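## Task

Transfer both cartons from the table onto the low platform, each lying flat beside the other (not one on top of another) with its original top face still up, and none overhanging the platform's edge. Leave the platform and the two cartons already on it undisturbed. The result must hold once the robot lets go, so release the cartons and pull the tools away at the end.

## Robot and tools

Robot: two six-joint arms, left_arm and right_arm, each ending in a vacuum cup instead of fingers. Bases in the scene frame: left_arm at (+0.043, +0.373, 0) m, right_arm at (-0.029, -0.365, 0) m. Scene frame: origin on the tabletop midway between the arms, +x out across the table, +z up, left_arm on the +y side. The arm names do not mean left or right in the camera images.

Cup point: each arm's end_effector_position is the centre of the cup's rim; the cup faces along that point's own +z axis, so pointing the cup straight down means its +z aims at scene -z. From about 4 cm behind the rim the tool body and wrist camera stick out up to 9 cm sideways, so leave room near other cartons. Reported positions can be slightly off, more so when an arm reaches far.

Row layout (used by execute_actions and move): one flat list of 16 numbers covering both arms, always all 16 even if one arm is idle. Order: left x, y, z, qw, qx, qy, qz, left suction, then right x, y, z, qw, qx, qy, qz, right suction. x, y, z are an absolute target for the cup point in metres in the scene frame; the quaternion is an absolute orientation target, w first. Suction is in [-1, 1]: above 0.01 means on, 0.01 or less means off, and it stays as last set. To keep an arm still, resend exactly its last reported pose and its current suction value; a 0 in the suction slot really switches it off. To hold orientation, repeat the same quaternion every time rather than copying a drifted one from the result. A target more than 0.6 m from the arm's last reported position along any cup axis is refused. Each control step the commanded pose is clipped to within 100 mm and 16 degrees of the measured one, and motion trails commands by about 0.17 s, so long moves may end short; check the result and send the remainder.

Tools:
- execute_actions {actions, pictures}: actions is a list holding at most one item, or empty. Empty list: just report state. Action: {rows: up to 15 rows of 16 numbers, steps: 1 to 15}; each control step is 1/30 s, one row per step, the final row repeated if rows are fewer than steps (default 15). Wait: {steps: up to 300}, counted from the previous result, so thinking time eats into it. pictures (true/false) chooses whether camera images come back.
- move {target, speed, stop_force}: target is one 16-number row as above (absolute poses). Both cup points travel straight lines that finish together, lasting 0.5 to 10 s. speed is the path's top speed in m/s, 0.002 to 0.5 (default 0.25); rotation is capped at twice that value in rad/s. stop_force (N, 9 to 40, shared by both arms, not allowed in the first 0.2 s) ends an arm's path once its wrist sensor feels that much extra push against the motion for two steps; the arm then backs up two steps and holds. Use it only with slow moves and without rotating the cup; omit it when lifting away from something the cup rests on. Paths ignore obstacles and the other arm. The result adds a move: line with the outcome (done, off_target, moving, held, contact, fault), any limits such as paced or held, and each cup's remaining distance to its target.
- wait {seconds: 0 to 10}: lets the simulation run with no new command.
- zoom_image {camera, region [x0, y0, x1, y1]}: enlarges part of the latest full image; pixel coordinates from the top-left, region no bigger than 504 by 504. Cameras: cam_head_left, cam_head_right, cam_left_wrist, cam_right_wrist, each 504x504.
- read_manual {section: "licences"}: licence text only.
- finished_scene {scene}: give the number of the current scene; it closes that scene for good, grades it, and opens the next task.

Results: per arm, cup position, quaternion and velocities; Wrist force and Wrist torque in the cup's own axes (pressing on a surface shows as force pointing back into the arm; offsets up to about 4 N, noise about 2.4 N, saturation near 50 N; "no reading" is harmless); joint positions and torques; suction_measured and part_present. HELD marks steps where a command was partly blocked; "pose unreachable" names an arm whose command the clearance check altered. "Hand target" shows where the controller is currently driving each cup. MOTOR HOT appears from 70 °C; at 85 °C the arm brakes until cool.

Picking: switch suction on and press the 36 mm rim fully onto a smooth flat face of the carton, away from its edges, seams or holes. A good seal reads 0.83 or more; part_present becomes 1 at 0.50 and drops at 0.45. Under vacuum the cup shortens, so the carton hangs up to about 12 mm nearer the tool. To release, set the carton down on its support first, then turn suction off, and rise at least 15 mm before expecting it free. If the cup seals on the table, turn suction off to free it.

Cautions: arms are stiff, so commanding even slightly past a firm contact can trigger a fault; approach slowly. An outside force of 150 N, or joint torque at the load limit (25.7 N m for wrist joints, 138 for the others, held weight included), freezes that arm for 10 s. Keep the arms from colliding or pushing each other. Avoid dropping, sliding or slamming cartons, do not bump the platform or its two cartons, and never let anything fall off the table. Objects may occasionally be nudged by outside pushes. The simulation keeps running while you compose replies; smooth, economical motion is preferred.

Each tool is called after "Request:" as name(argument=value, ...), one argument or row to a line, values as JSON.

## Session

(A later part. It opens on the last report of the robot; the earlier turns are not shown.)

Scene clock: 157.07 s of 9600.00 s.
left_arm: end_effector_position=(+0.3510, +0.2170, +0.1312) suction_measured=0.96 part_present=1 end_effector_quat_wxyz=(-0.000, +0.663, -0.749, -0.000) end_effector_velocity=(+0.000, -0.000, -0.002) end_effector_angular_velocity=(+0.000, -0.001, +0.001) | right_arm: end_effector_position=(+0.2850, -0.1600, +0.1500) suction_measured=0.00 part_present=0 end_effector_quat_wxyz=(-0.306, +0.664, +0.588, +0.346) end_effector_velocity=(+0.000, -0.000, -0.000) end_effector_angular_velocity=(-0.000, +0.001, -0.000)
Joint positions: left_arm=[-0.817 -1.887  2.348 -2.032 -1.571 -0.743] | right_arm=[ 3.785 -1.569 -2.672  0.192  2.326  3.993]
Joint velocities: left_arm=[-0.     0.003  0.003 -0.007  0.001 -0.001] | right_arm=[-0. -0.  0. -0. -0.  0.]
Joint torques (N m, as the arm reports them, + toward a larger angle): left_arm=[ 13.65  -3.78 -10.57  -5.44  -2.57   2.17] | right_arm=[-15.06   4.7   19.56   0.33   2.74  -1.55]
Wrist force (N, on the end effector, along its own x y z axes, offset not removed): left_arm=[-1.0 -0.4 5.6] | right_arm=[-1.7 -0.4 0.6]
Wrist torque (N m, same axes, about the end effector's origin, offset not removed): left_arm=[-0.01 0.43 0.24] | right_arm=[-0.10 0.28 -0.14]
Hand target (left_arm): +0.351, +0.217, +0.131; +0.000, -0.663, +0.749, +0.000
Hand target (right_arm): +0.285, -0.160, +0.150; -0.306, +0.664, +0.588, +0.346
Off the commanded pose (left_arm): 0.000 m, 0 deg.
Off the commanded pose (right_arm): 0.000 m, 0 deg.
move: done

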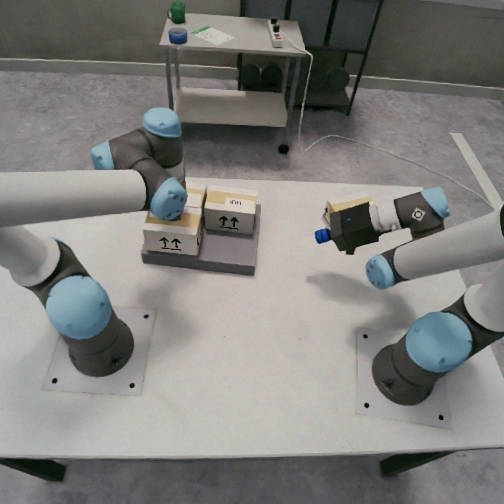

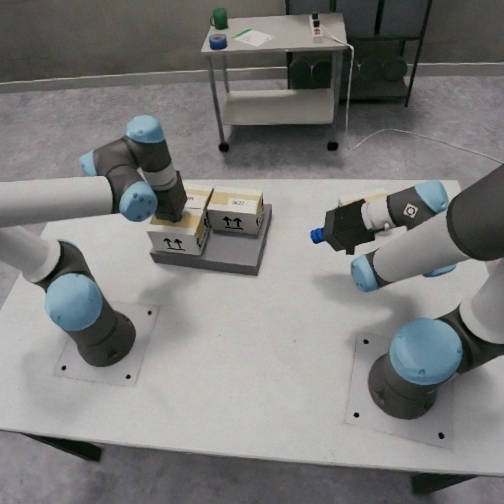

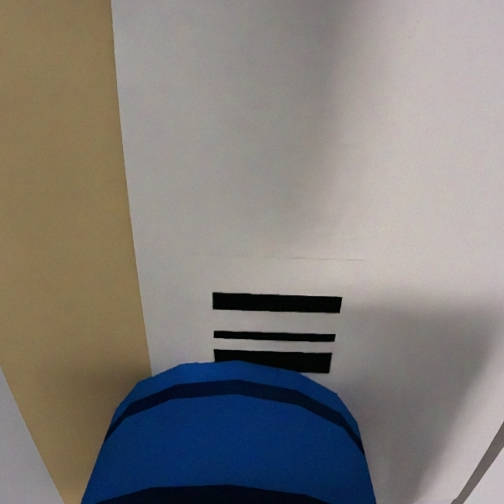

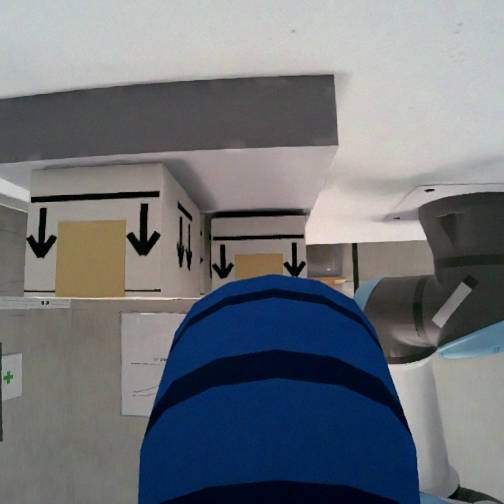

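Request:
move(
  target=[0.3513,0.219,0.11,0,-0.6626,0.749,0,1,0.275,-0.16,0.15,-0.3059,0.6644,0.5877,0.3458,-1],
  speed=0.004,
  stop_force=9,
)

Request:
zoom_image(
  camera="cam_right_wrist",
  region=[150, 140, 350, 300],
)

Request:
zoom_image(
  camera="cam_head_left",
  region=[120, 180, 280, 290],
)

Scene clock: 174.77 s of 9600.00 s.
left_arm: end_effector_position=(+0.3511, +0.2176, +0.1240) suction_measured=0.96 part_present=1 end_effector_quat_wxyz=(+0.000, +0.663, -0.749, +0.000) end_effector_velocity=(+0.000, +0.000, -0.000) end_effector_angular_velocity=(+0.001, -0.000, +0.000) | right_arm: end_effector_position=(+0.2750, -0.1600, +0.1500) suction_measured=0.00 part_present=0 end_effector_quat_wxyz=(-0.306, +0.664, +0.588, +0.346) end_effector_velocity=(-0.001, +0.000, -0.000) end_effector_angular_velocity=(-0.000, +0.000, +0.001)
Joint positions: left_arm=[-0.815 -1.877  2.363 -2.057 -1.571 -0.741] | right_arm=[ 3.803 -1.548 -2.698  0.211  2.315  4.012]
Joint velocities: left_arm=[-0.    -0.     0.     0.     0.001 -0.001] | right_arm=[ 0.002  0.001 -0.001 -0.    -0.001  0.   ]
Joint torques (N m, as the arm reports them, + toward a larger angle): left_arm=[-15.35 -13.58 -30.76  -3.88  -2.08  -1.62] | right_arm=[15.17 19.4   2.39  5.27 -1.37  1.54]
Wrist force (N, on the end effector, along its own x y z axes, offset not removed): left_arm=[-1.8 -1.0 -4.0] | right_arm=[-0.2 -0.7 -2.0]
Wrist torque (N m, same axes, about the end effector's origin, offset not removed): left_arm=[0.06 0.37 0.12] | right_arm=[-0.19 0.01 -0.05]
Hand target (left_arm): +0.351, +0.218, +0.124; -0.000, -0.663, +0.749, -0.000
Hand target (right_arm): +0.275, -0.160, +0.150; -0.306, +0.664, +0.588, +0.346
Off the commanded pose (left_arm): 0.014 m, 0 deg.
Off the commanded pose (right_arm): 0.000 m, 0 deg.
After step 90, 9.20 s passed at rest.
move: contact (left_arm)

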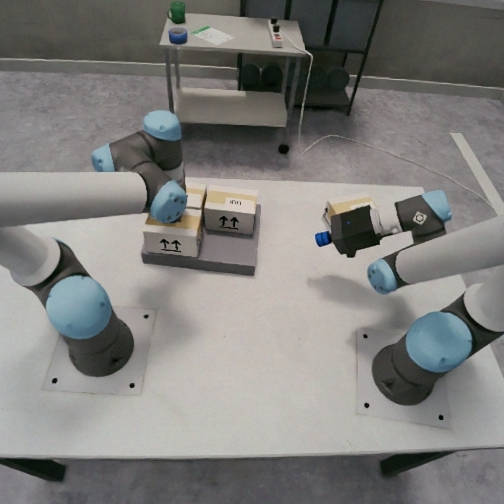

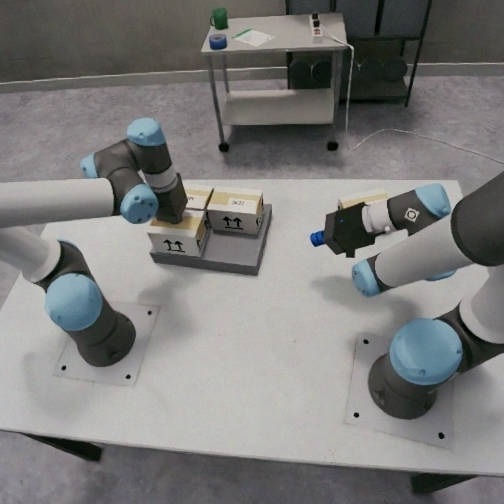

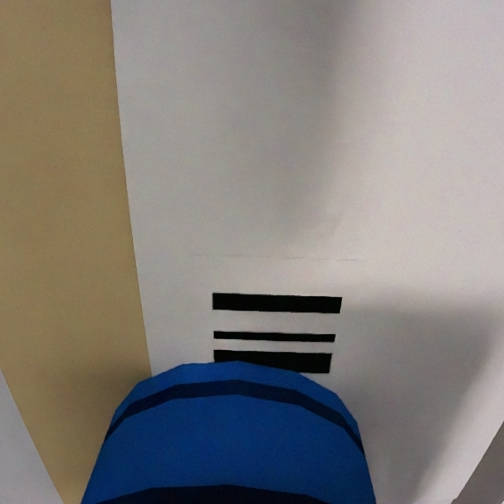

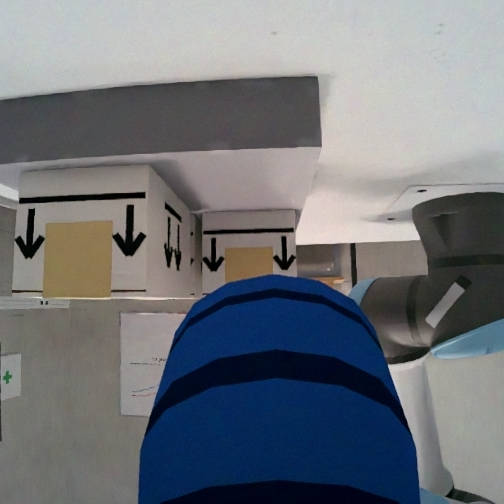

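Region (150, 140, 350, 300) of cam_right_wrist's 504x504 image, scaled by 2.520, with more detail than that image has; it fills the top 403 rows of this view, and the rest is white.

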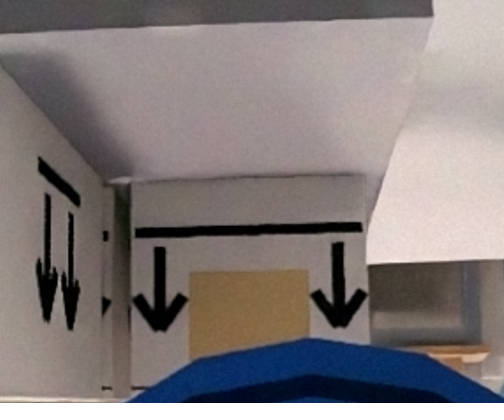

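Region (120, 180, 280, 290) of cam_head_left's 504x504 image, scaled by 3.150, with more detail than that image has; it fills the top 346 rows of this view, and the rest is white.

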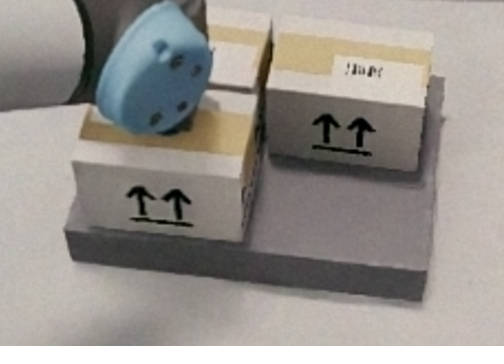

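Request:
execute_actions(
  actions=[
    {"rows":[[0.3511,0.2176,0.1245,0,-0.6626,0.749,0,-1,0.275,-0.16,0.15,-0.3059,0.6644,0.5877,0.3458,-1]],"steps":10},
  ],
  pictures=false,
)

Request:
move(
  target=[0.3511,0.2176,0.16,0,-0.6626,0.749,0,-1,0.275,-0.16,0.15,-0.3059,0.6644,0.5877,0.3458,-1],
  speed=0.04,
)

Request:
move(
  target=[0.30,0.235,0.30,0,-0.6626,0.749,0,-1,0.25,-0.40,0.25,-0.15,0.5,0.8,0.17,-1],
  speed=0.2,
)

Request:
zoom_image(
  camera="cam_left_wrist",
  region=[200, 20, 460, 300],
)

Scene clock: 183.03 s of 9600.00 s.
left_arm: end_effector_position=(+0.3511, +0.2176, +0.1245) suction_measured=0.00 part_present=0 end_effector_quat_wxyz=(+0.000, +0.663, -0.749, +0.000) end_effector_velocity=(+0.000, +0.000, +0.000) end_effector_angular_velocity=(+0.001, -0.001, +0.001) | right_arm: end_effector_position=(+0.2750, -0.1600, +0.1500) suction_measured=0.00 part_present=0 end_effector_quat_wxyz=(-0.306, +0.664, +0.588, +0.346) end_effector_velocity=(+0.000, +0.000, +0.000) end_effector_angular_velocity=(+0.001, -0.001, +0.000)
Joint positions: left_arm=[-0.815 -1.877  2.362 -2.055 -1.571 -0.742] | right_arm=[ 3.803 -1.548 -2.698  0.211  2.315  4.012]
Joint velocities: left_arm=[-0.    -0.    -0.001  0.001  0.001 -0.001] | right_arm=[-0.    -0.     0.     0.001  0.001 -0.   ]
Joint torques (N m, as the arm reports them, + toward a larger angle): left_arm=[-15.42 -10.97 -27.88   0.98  -2.09  -1.54] | right_arm=[16.04 14.05  1.86  5.42 -1.11  1.63]
Wrist force (N, on the end effector, along its own x y z axes, offset not removed): left_arm=[-1.8 -1.9 -13.7] | right_arm=[0.2 -0.3 -0.4]
Wrist torque (N m, same axes, about the end effector's origin, offset not removed): left_arm=[-0.16 0.50 0.16] | right_arm=[-0.09 0.03 -0.13]
Hand target (left_arm): +0.351, +0.218, +0.125; -0.000, -0.663, +0.749, -0.000
Hand target (right_arm): +0.275, -0.160, +0.150; -0.306, +0.664, +0.588, +0.346
Off the commanded pose (left_arm): 0.000 m, 0 deg.
Off the commanded pose (right_arm): 0.000 m, 0 deg.
Steps of this call (steps 1 to 90: nothing new was sent; then 4.93 s passed at rest; steps 91 to 100: all 10 steps of this action). Readings (end_effector_position | what the end effector reports):
91: left_arm (+0.3511, +0.2176, +0.1240) | right_arm (+0.2750, -0.1600, +0.1500) | left_arm suction_measured=0.58 part_present=1 | right_arm suction_measured=0.00 part_present=0
92: left_arm (+0.3512, +0.2175, +0.1242) | right_arm (+0.2750, -0.1600, +0.1500) | left_arm suction_measured=0.04 part_present=0 | right_arm suction_measured=0.00 part_present=0
94: left_arm (+0.3512, +0.2175, +0.1244) | right_arm (+0.2750, -0.1600, +0.1500) | left_arm suction_measured=0.00 part_present=0 | right_arm suction_measured=0.00 part_present=0
98: left_arm (+0.3511, +0.2176, +0.1245) | right_arm (+0.2750, -0.1600, +0.1500) | left_arm suction_measured=0.00 part_present=0 | right_arm suction_measured=0.00 part_present=0
100: the state above

Scene clock: 184.53 s of 9600.00 s.
left_arm: end_effector_position=(+0.3511, +0.2176, +0.1599) suction_measured=0.00 part_present=0 end_effector_quat_wxyz=(+0.000, +0.663, -0.749, +0.000) end_effector_velocity=(+0.000, +0.000, +0.002) end_effector_angular_velocity=(+0.000, -0.001, -0.000) | right_arm: end_effector_position=(+0.2750, -0.1600, +0.1500) suction_measured=0.00 part_present=0 end_effector_quat_wxyz=(-0.306, +0.664, +0.588, +0.346) end_effector_velocity=(-0.000, +0.001, +0.000) end_effector_angular_velocity=(-0.000, -0.000, +0.002)
Joint positions: left_arm=[-0.815 -1.925  2.292 -1.938 -1.571 -0.741] | right_arm=[ 3.803 -1.548 -2.698  0.211  2.315  4.012]
Joint velocities: left_arm=[ 0.    -0.002 -0.004  0.006  0.001  0.001] | right_arm=[ 0.003  0.     0.    -0.    -0.001  0.   ]
Joint torques (N m, as the arm reports them, + toward a larger angle): left_arm=[ -0.86 -14.49 -36.46  -0.91  -0.48   0.46] | right_arm=[15.56  3.75  1.28  5.46 -0.96  1.51]
Wrist force (N, on the end effector, along its own x y z axes, offset not removed): left_arm=[-0.4 0.6 -1.7] | right_arm=[0.2 0.2 -0.8]
Wrist torque (N m, same axes, about the end effector's origin, offset not removed): left_arm=[0.14 0.16 0.14] | right_arm=[0.04 0.03 -0.10]
Hand target (left_arm): +0.351, +0.218, +0.160; -0.000, -0.663, +0.749, -0.000
Hand target (right_arm): +0.275, -0.160, +0.150; -0.306, +0.664, +0.588, +0.346
Off the commanded pose (left_arm): 0.000 m, 0 deg.
Off the commanded pose (right_arm): 0.000 m, 0 deg.
move: done

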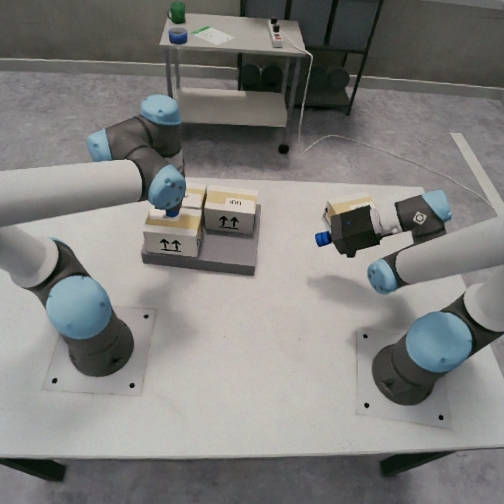

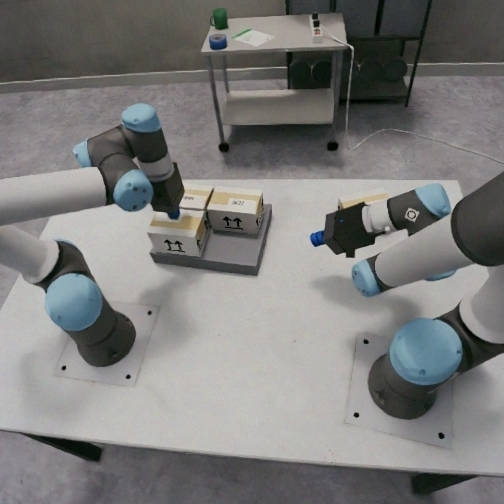

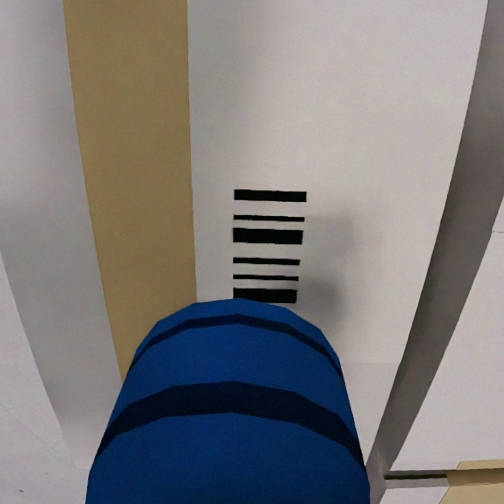

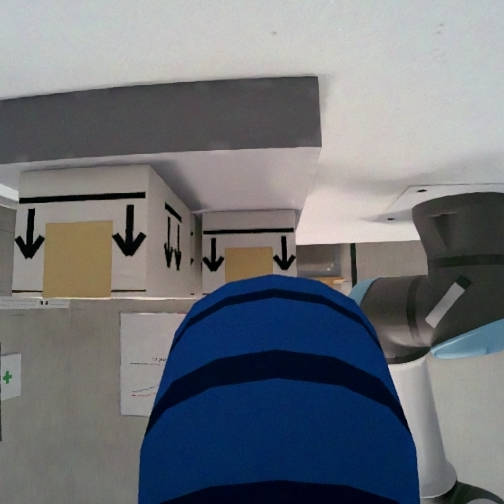

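Scene clock: 186.87 s of 9600.00 s.
left_arm: end_effector_position=(+0.2999, +0.2352, +0.3000) suction_measured=0.00 part_present=0 end_effector_quat_wxyz=(+0.000, +0.663, -0.749, -0.000) end_effector_velocity=(-0.000, +0.000, +0.001) end_effector_angular_velocity=(+0.000, +0.000, -0.000) | right_arm: end_effector_position=(+0.2502, -0.3998, +0.2499) suction_measured=0.00 part_present=0 end_effector_quat_wxyz=(-0.154, +0.516, +0.824, +0.176) end_effector_velocity=(+0.001, -0.002, +0.001) end_effector_angular_velocity=(-0.003, -0.003, +0.006)
Joint positions: left_arm=[-0.919 -2.143  2.039 -1.467 -1.571 -0.845] | right_arm=[ 3.268 -1.133 -2.148 -1.544  2.03   2.603]
Joint velocities: left_arm=[-0.001 -0.001 -0.002  0.003  0.    -0.001] | right_arm=[-0.003 -0.003  0.005 -0.003 -0.004 -0.009]
Joint torques (N m, as the arm reports them, + toward a larger angle): left_arm=[-15.53  -7.38 -37.3   -0.66   2.5   -1.64] | right_arm=[-16.    -3.95  29.15  -0.5   -1.34  -1.33]
Wrist force (N, on the end effector, along its own x y z axes, offset not removed): left_arm=[-0.1 -1.8 0.7] | right_arm=[0.4 -0.2 0.3]
Wrist torque (N m, same axes, about the end effector's origin, offset not removed): left_arm=[-0.36 0.05 0.23] | right_arm=[-0.15 -0.05 -0.12]
Hand target (left_arm): +0.300, +0.235, +0.300; -0.000, -0.663, +0.749, +0.000
Hand target (right_arm): +0.250, -0.400, +0.250; -0.154, +0.516, +0.824, +0.176
Off the commanded pose (left_arm): 0.000 m, 0 deg.
Off the commanded pose (right_arm): 0.000 m, 0 deg.
move: done

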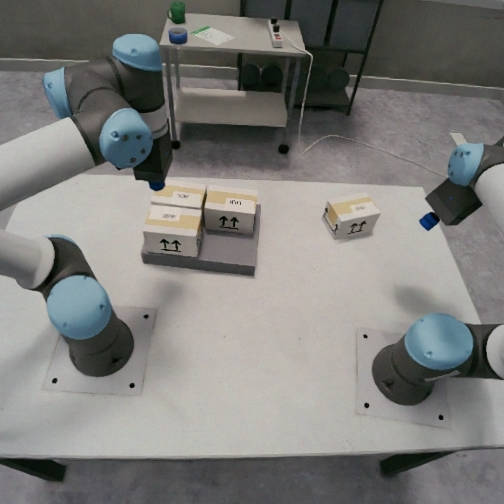

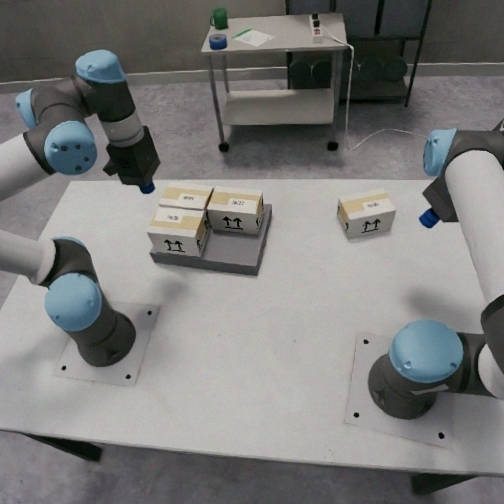

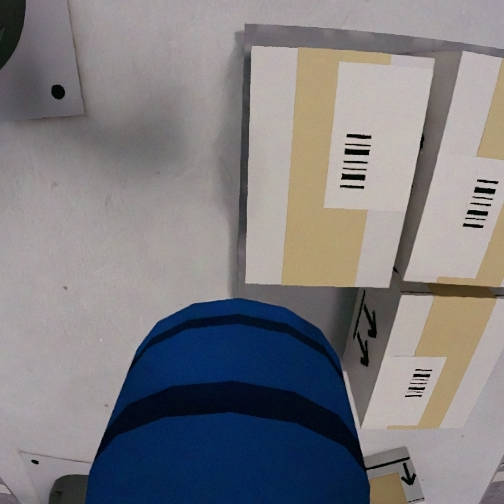

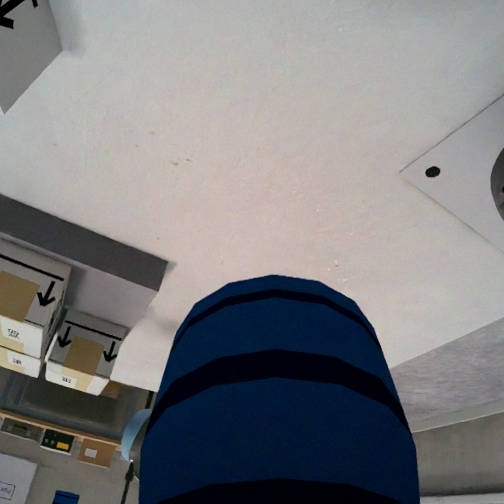

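Region (200, 20, 460, 300) of cam_left_wrist's 504x504 image, scaled by 1.800, with more detail than that image has; it fills the left 468 columns of this view, and the rest is white.

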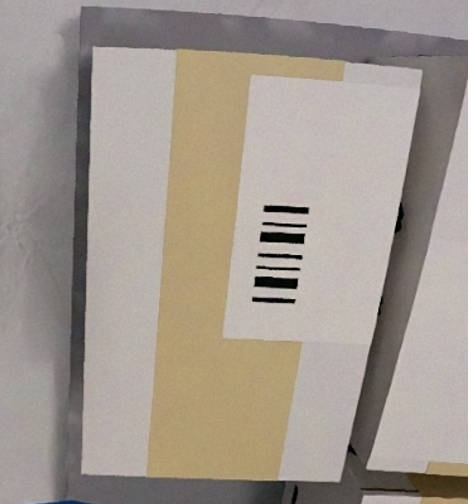

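Request:
zoom_image(
  camera="cam_head_left",
  region=[130, 180, 270, 290],
)

Region (130, 180, 270, 290) of cam_head_left's 504x504 image, scaled by 3.600, with more detail than that image has; it fills the top 396 rows of this view, and the rest is white.

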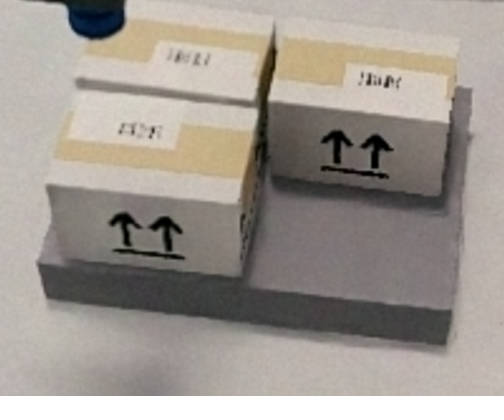

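Request:
move(
  target=[0.35,-0.10,0.30,0,-0.78,0.626,0,-1,0.12,-0.56,0.3,0,0.3,0.95,0,-1],
  speed=0.3,
)

Request:
move(
  target=[0.445,-0.31,0.20,0,-0.829,0.559,0,-1,0.12,-0.56,0.3,0,0.3,0.95,0,-1],
  speed=0.2,
)

Scene clock: 215.67 s of 9600.00 s.
left_arm: end_effector_position=(+0.3496, -0.0999, +0.2999) suction_measured=0.00 part_present=0 end_effector_quat_wxyz=(+0.000, +0.780, -0.626, +0.000) end_effector_velocity=(+0.001, -0.001, -0.000) end_effector_angular_velocity=(+0.003, -0.000, +0.001) | right_arm: end_effector_position=(+0.1201, -0.5600, +0.2999) suction_measured=0.00 part_present=0 end_effector_quat_wxyz=(+0.000, +0.301, +0.954, +0.000) end_effector_velocity=(+0.000, -0.001, +0.001) end_effector_angular_velocity=(+0.001, -0.004, +0.003)
Joint positions: left_arm=[-1.186 -1.437  1.496 -1.63  -1.571 -1.452] | right_arm=[ 2.985 -0.857 -2.088 -1.767  1.571  1.84 ]
Joint velocities: left_arm=[-0.     0.005 -0.005  0.003  0.001 -0.001] | right_arm=[-0.006 -0.001  0.002  0.003  0.002 -0.009]
Joint torques (N m, as the arm reports them, + toward a larger angle): left_arm=[-14.28 -26.32 -35.85  -0.73  -2.51  -1.45] | right_arm=[-15.44 -12.84  29.41   5.38   1.57  -2.02]
Wrist force (N, on the end effector, along its own x y z axes, offset not removed): left_arm=[-1.8 -2.4 0.5] | right_arm=[-0.8 0.6 -0.6]
Wrist torque (N m, same axes, about the end effector's origin, offset not removed): left_arm=[-0.28 0.29 0.21] | right_arm=[-0.03 0.11 -0.18]
Hand target (left_arm): +0.350, -0.100, +0.300; -0.000, +0.780, -0.626, -0.000
Hand target (right_arm): +0.120, -0.560, +0.300; +0.000, +0.301, +0.954, +0.000
Off the commanded pose (left_arm): 0.000 m, 0 deg.
Off the commanded pose (right_arm): 0.000 m, 0 deg.
After step 90, 24.00 s passed at rest.
move: done

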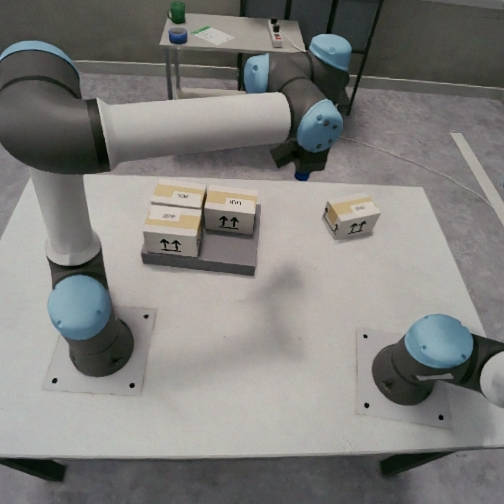

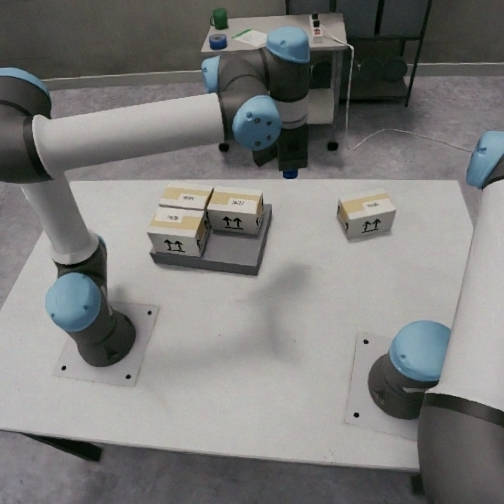

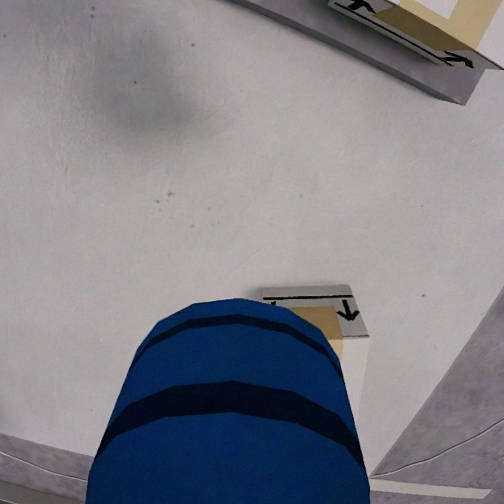

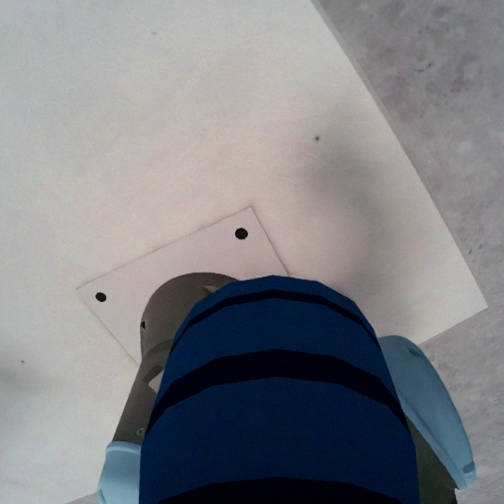

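Scene clock: 217.53 s of 9600.00 s.
left_arm: end_effector_position=(+0.4447, -0.3099, +0.2000) suction_measured=0.00 part_present=0 end_effector_quat_wxyz=(+0.000, +0.829, -0.559, +0.000) end_effector_velocity=(+0.001, -0.001, -0.000) end_effector_angular_velocity=(+0.002, +0.001, +0.001) | right_arm: end_effector_position=(+0.1200, -0.5600, +0.3000) suction_measured=0.00 part_present=0 end_effector_quat_wxyz=(+0.000, +0.301, +0.954, -0.000) end_effector_velocity=(+0.000, -0.000, +0.000) end_effector_angular_velocity=(+0.000, -0.001, -0.002)
Joint positions: left_arm=[-1.159 -0.821  0.855 -1.604 -1.571 -1.592] | right_arm=[ 2.985 -0.857 -2.087 -1.768  1.571  1.84 ]
Joint velocities: left_arm=[ 0.     0.007 -0.011  0.007  0.    -0.001] | right_arm=[-0.001 -0.    -0.     0.002  0.     0.   ]
Joint torques (N m, as the arm reports them, + toward a larger angle): left_arm=[ 13.71 -53.31 -35.35  -0.49  -2.37  -1.5 ] | right_arm=[ 15.34 -13.66  29.33   0.05  -2.16  -1.7 ]
Wrist force (N, on the end effector, along its own x y z axes, offset not removed): left_arm=[0.4 -0.5 -0.4] | right_arm=[-0.3 -0.9 -2.1]
Wrist torque (N m, same axes, about the end effector's origin, offset not removed): left_arm=[-0.17 0.09 0.04] | right_arm=[-0.27 0.03 -0.06]
Hand target (left_arm): +0.445, -0.310, +0.200; +0.000, +0.829, -0.559, +0.000
Hand target (right_arm): +0.120, -0.560, +0.300; +0.000, +0.301, +0.954, -0.000
Off the commanded pose (left_arm): 0.000 m, 0 deg.
Off the commanded pose (right_arm): 0.000 m, 0 deg.
move: done

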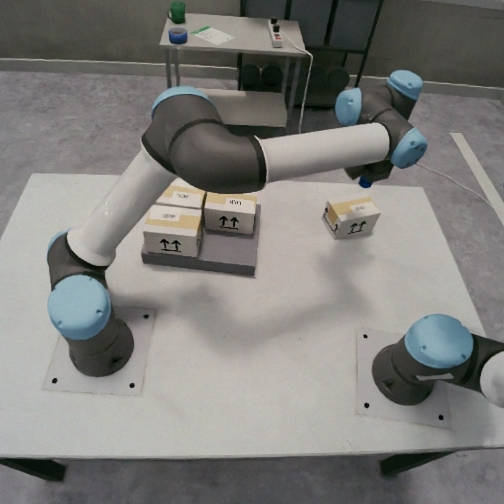

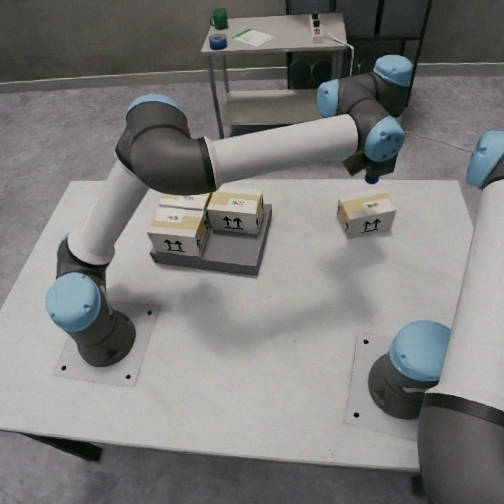

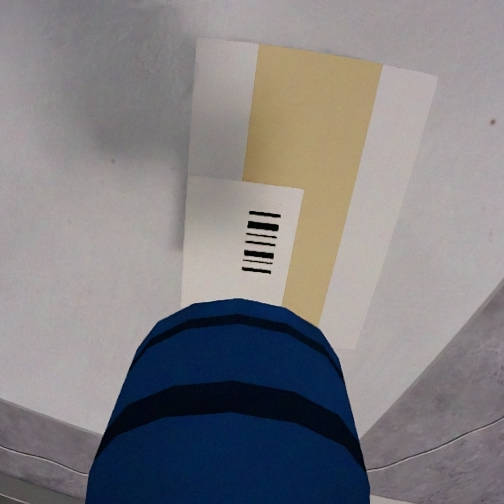

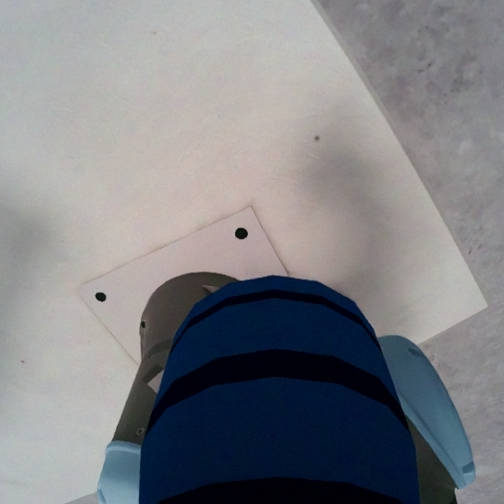

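Request:
move(
  target=[0.461,-0.319,0.15,0,-0.788,0.616,0,-1,0.12,-0.56,0.3,0,0.3,0.95,0,-1],
  speed=0.08,
)

Scene clock: 239.13 s of 9600.00 s.
left_arm: end_effector_position=(+0.4610, -0.3190, +0.1501) suction_measured=0.00 part_present=0 end_effector_quat_wxyz=(-0.000, +0.788, -0.616, +0.000) end_effector_velocity=(+0.001, -0.000, -0.001) end_effector_angular_velocity=(-0.000, -0.000, -0.007) | right_arm: end_effector_position=(+0.1200, -0.5600, +0.3000) suction_measured=0.00 part_present=0 end_effector_quat_wxyz=(-0.000, +0.301, +0.954, -0.000) end_effector_velocity=(-0.000, +0.000, +0.000) end_effector_angular_velocity=(+0.000, +0.000, -0.000)
Joint positions: left_arm=[-1.144 -0.759  0.873 -1.684 -1.571 -1.437] | right_arm=[ 2.985 -0.857 -2.087 -1.768  1.571  1.84 ]
Joint velocities: left_arm=[ 0.001  0.002 -0.    -0.002  0.     0.008] | right_arm=[-0. -0.  0. -0.  0.  0.]
Joint torques (N m, as the arm reports them, + toward a larger angle): left_arm=[ 14.03 -53.72  -9.48  -4.79  -1.91   2.27] | right_arm=[ 15.4  -13.84  29.93   0.2   -2.29  -1.6 ]
Wrist force (N, on the end effector, along its own x y z axes, offset not removed): left_arm=[0.1 -1.5 1.4] | right_arm=[-0.9 -0.5 -1.3]
Wrist torque (N m, same axes, about the end effector's origin, offset not removed): left_arm=[-0.30 0.11 0.07] | right_arm=[-0.27 0.15 -0.06]
Hand target (left_arm): +0.461, -0.319, +0.150; +0.000, +0.788, -0.616, +0.000
Hand target (right_arm): +0.120, -0.560, +0.300; -0.000, +0.301, +0.954, -0.000
Off the commanded pose (left_arm): 0.000 m, 0 deg.
Off the commanded pose (right_arm): 0.000 m, 0 deg.
After step 90, 17.30 s passed at rest.
move: done

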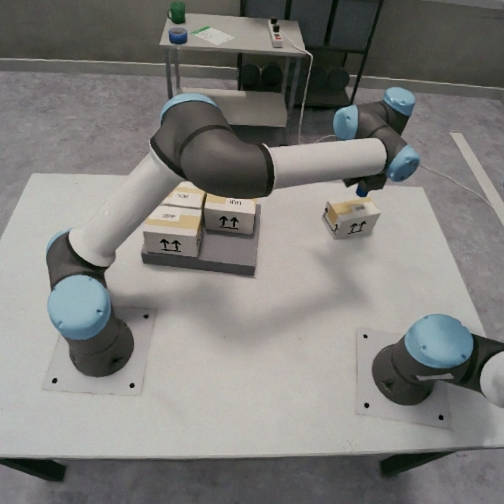

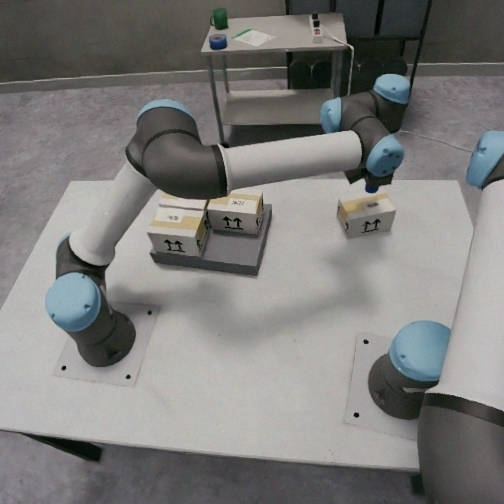

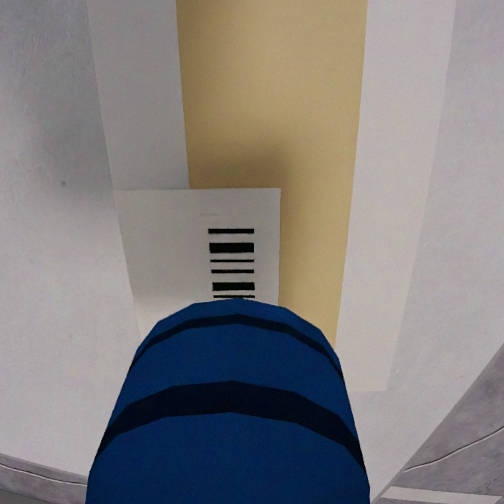

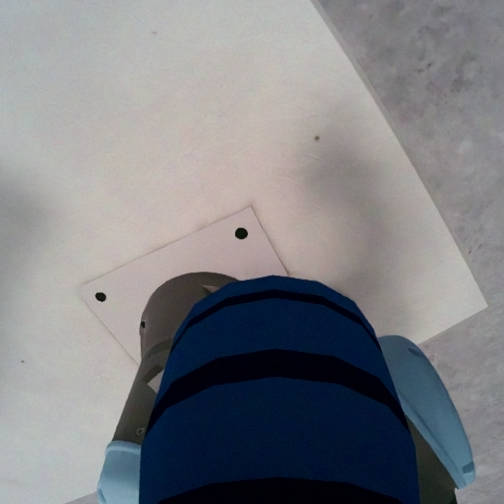

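Request:
move(
  target=[0.461,-0.319,0.10,0,-0.788,0.616,0,-1,0.12,-0.56,0.3,0,0.3,0.95,0,-1],
  speed=0.08,
)

Request:
move(
  target=[0.461,-0.319,0.06,0,-0.788,0.616,0,1,0.12,-0.56,0.3,0,0.3,0.95,0,-1],
  speed=0.008,
  stop_force=10,
)

Scene clock: 250.20 s of 9600.00 s.
left_arm: end_effector_position=(+0.4610, -0.3190, +0.1002) suction_measured=0.00 part_present=0 end_effector_quat_wxyz=(+0.000, +0.788, -0.616, -0.000) end_effector_velocity=(+0.000, -0.000, -0.002) end_effector_angular_velocity=(-0.001, -0.001, +0.000) | right_arm: end_effector_position=(+0.1200, -0.5600, +0.3000) suction_measured=0.00 part_present=0 end_effector_quat_wxyz=(+0.000, +0.301, +0.954, -0.000) end_effector_velocity=(+0.000, -0.000, -0.000) end_effector_angular_velocity=(+0.001, -0.000, -0.001)
Joint positions: left_arm=[-1.144 -0.734  0.957 -1.793 -1.571 -1.437] | right_arm=[ 2.985 -0.857 -2.087 -1.768  1.571  1.84 ]
Joint velocities: left_arm=[ 0.     0.001  0.002 -0.005  0.001 -0.   ] | right_arm=[-0.001 -0.001  0.     0.001  0.001  0.   ]
Joint torques (N m, as the arm reports them, + toward a larger angle): left_arm=[ 14.45 -54.32  -9.47  -5.03  -0.75   2.1 ] | right_arm=[ 14.03 -13.88  29.77  -0.01  -2.16  -1.53]
Wrist force (N, on the end effector, along its own x y z axes, offset not removed): left_arm=[-0.2 0.8 0.2] | right_arm=[-0.2 -0.7 -0.9]
Wrist torque (N m, same axes, about the end effector's origin, offset not removed): left_arm=[0.21 0.08 0.11] | right_arm=[-0.22 -0.03 -0.10]
Hand target (left_arm): +0.461, -0.319, +0.100; -0.000, +0.788, -0.616, -0.000
Hand target (right_arm): +0.120, -0.560, +0.300; -0.000, +0.301, +0.954, -0.000
Off the commanded pose (left_arm): 0.000 m, 0 deg.
Off the commanded pose (right_arm): 0.000 m, 0 deg.
After step 90, 7.03 s passed at rest.
move: done

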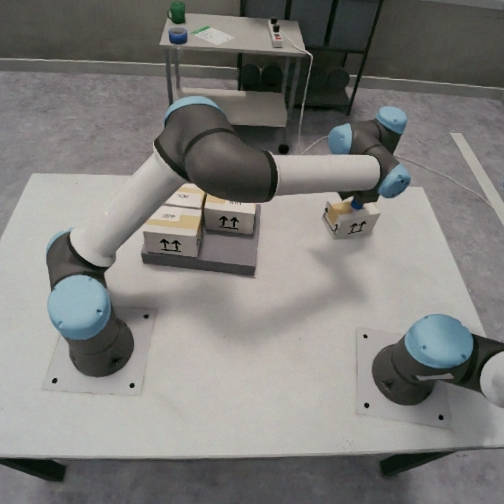

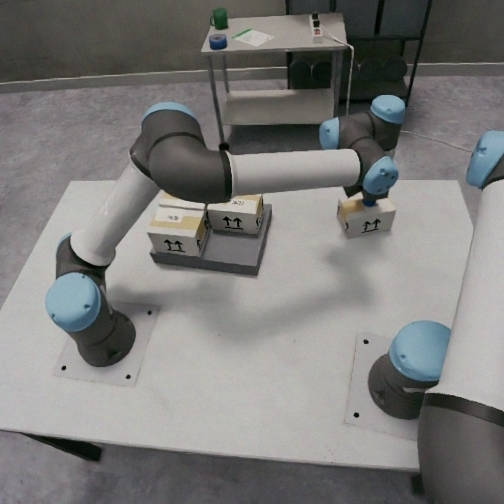

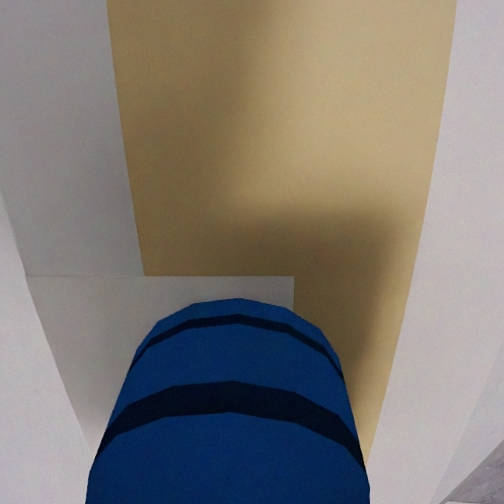

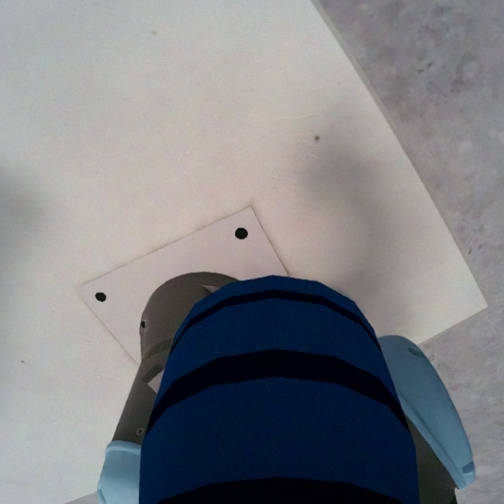

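Scene clock: 253.53 s of 9600.00 s.
left_arm: end_effector_position=(+0.4610, -0.3190, +0.0765) suction_measured=0.96 part_present=1 end_effector_quat_wxyz=(+0.000, +0.788, -0.616, +0.000) end_effector_velocity=(+0.000, +0.000, +0.002) end_effector_angular_velocity=(+0.002, +0.001, -0.001) | right_arm: end_effector_position=(+0.1200, -0.5600, +0.3000) suction_measured=0.00 part_present=0 end_effector_quat_wxyz=(-0.000, +0.301, +0.954, -0.000) end_effector_velocity=(-0.000, +0.000, -0.000) end_effector_angular_velocity=(+0.000, +0.002, +0.002)
Joint positions: left_arm=[-1.144 -0.718  0.989 -1.842 -1.571 -1.437] | right_arm=[ 2.985 -0.857 -2.087 -1.768  1.571  1.84 ]
Joint velocities: left_arm=[ 0.    -0.    -0.004  0.007 -0.     0.001] | right_arm=[ 0.001 -0.    -0.    -0.001 -0.    -0.   ]
Joint torques (N m, as the arm reports them, + toward a larger angle): left_arm=[ -0.06 -52.18 -28.03   1.21   2.55   1.93] | right_arm=[ 14.5  -14.58  29.06   0.13  -2.04  -1.64]
Wrist force (N, on the end effector, along its own x y z axes, offset not removed): left_arm=[-3.0 -0.9 -20.1] | right_arm=[0.8 -0.2 -1.5]
Wrist torque (N m, same axes, about the end effector's origin, offset not removed): left_arm=[-0.24 0.35 0.05] | right_arm=[-0.08 -0.05 -0.11]
Hand target (left_arm): +0.461, -0.319, +0.077; +0.000, +0.788, -0.616, +0.000
Hand target (right_arm): +0.120, -0.560, +0.300; -0.000, +0.301, +0.954, -0.000
Off the commanded pose (left_arm): 0.016 m, 0 deg.
Off the commanded pose (right_arm): 0.000 m, 0 deg.
move: contact (left_arm)

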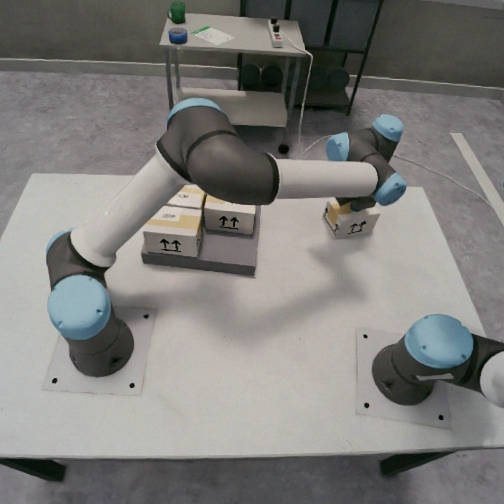

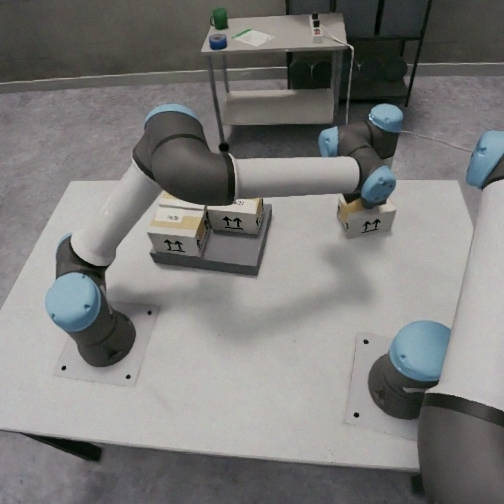

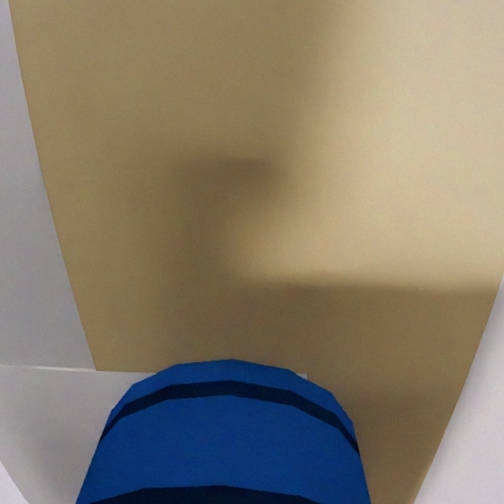

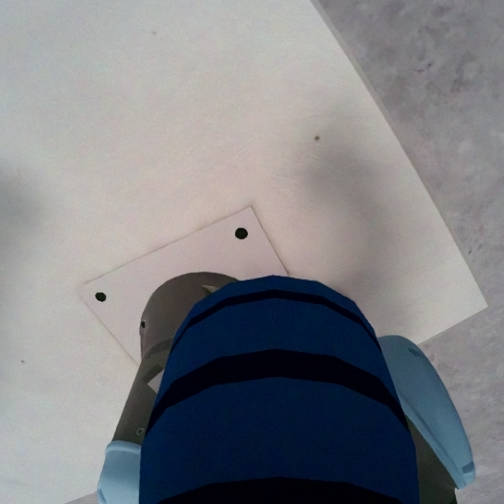

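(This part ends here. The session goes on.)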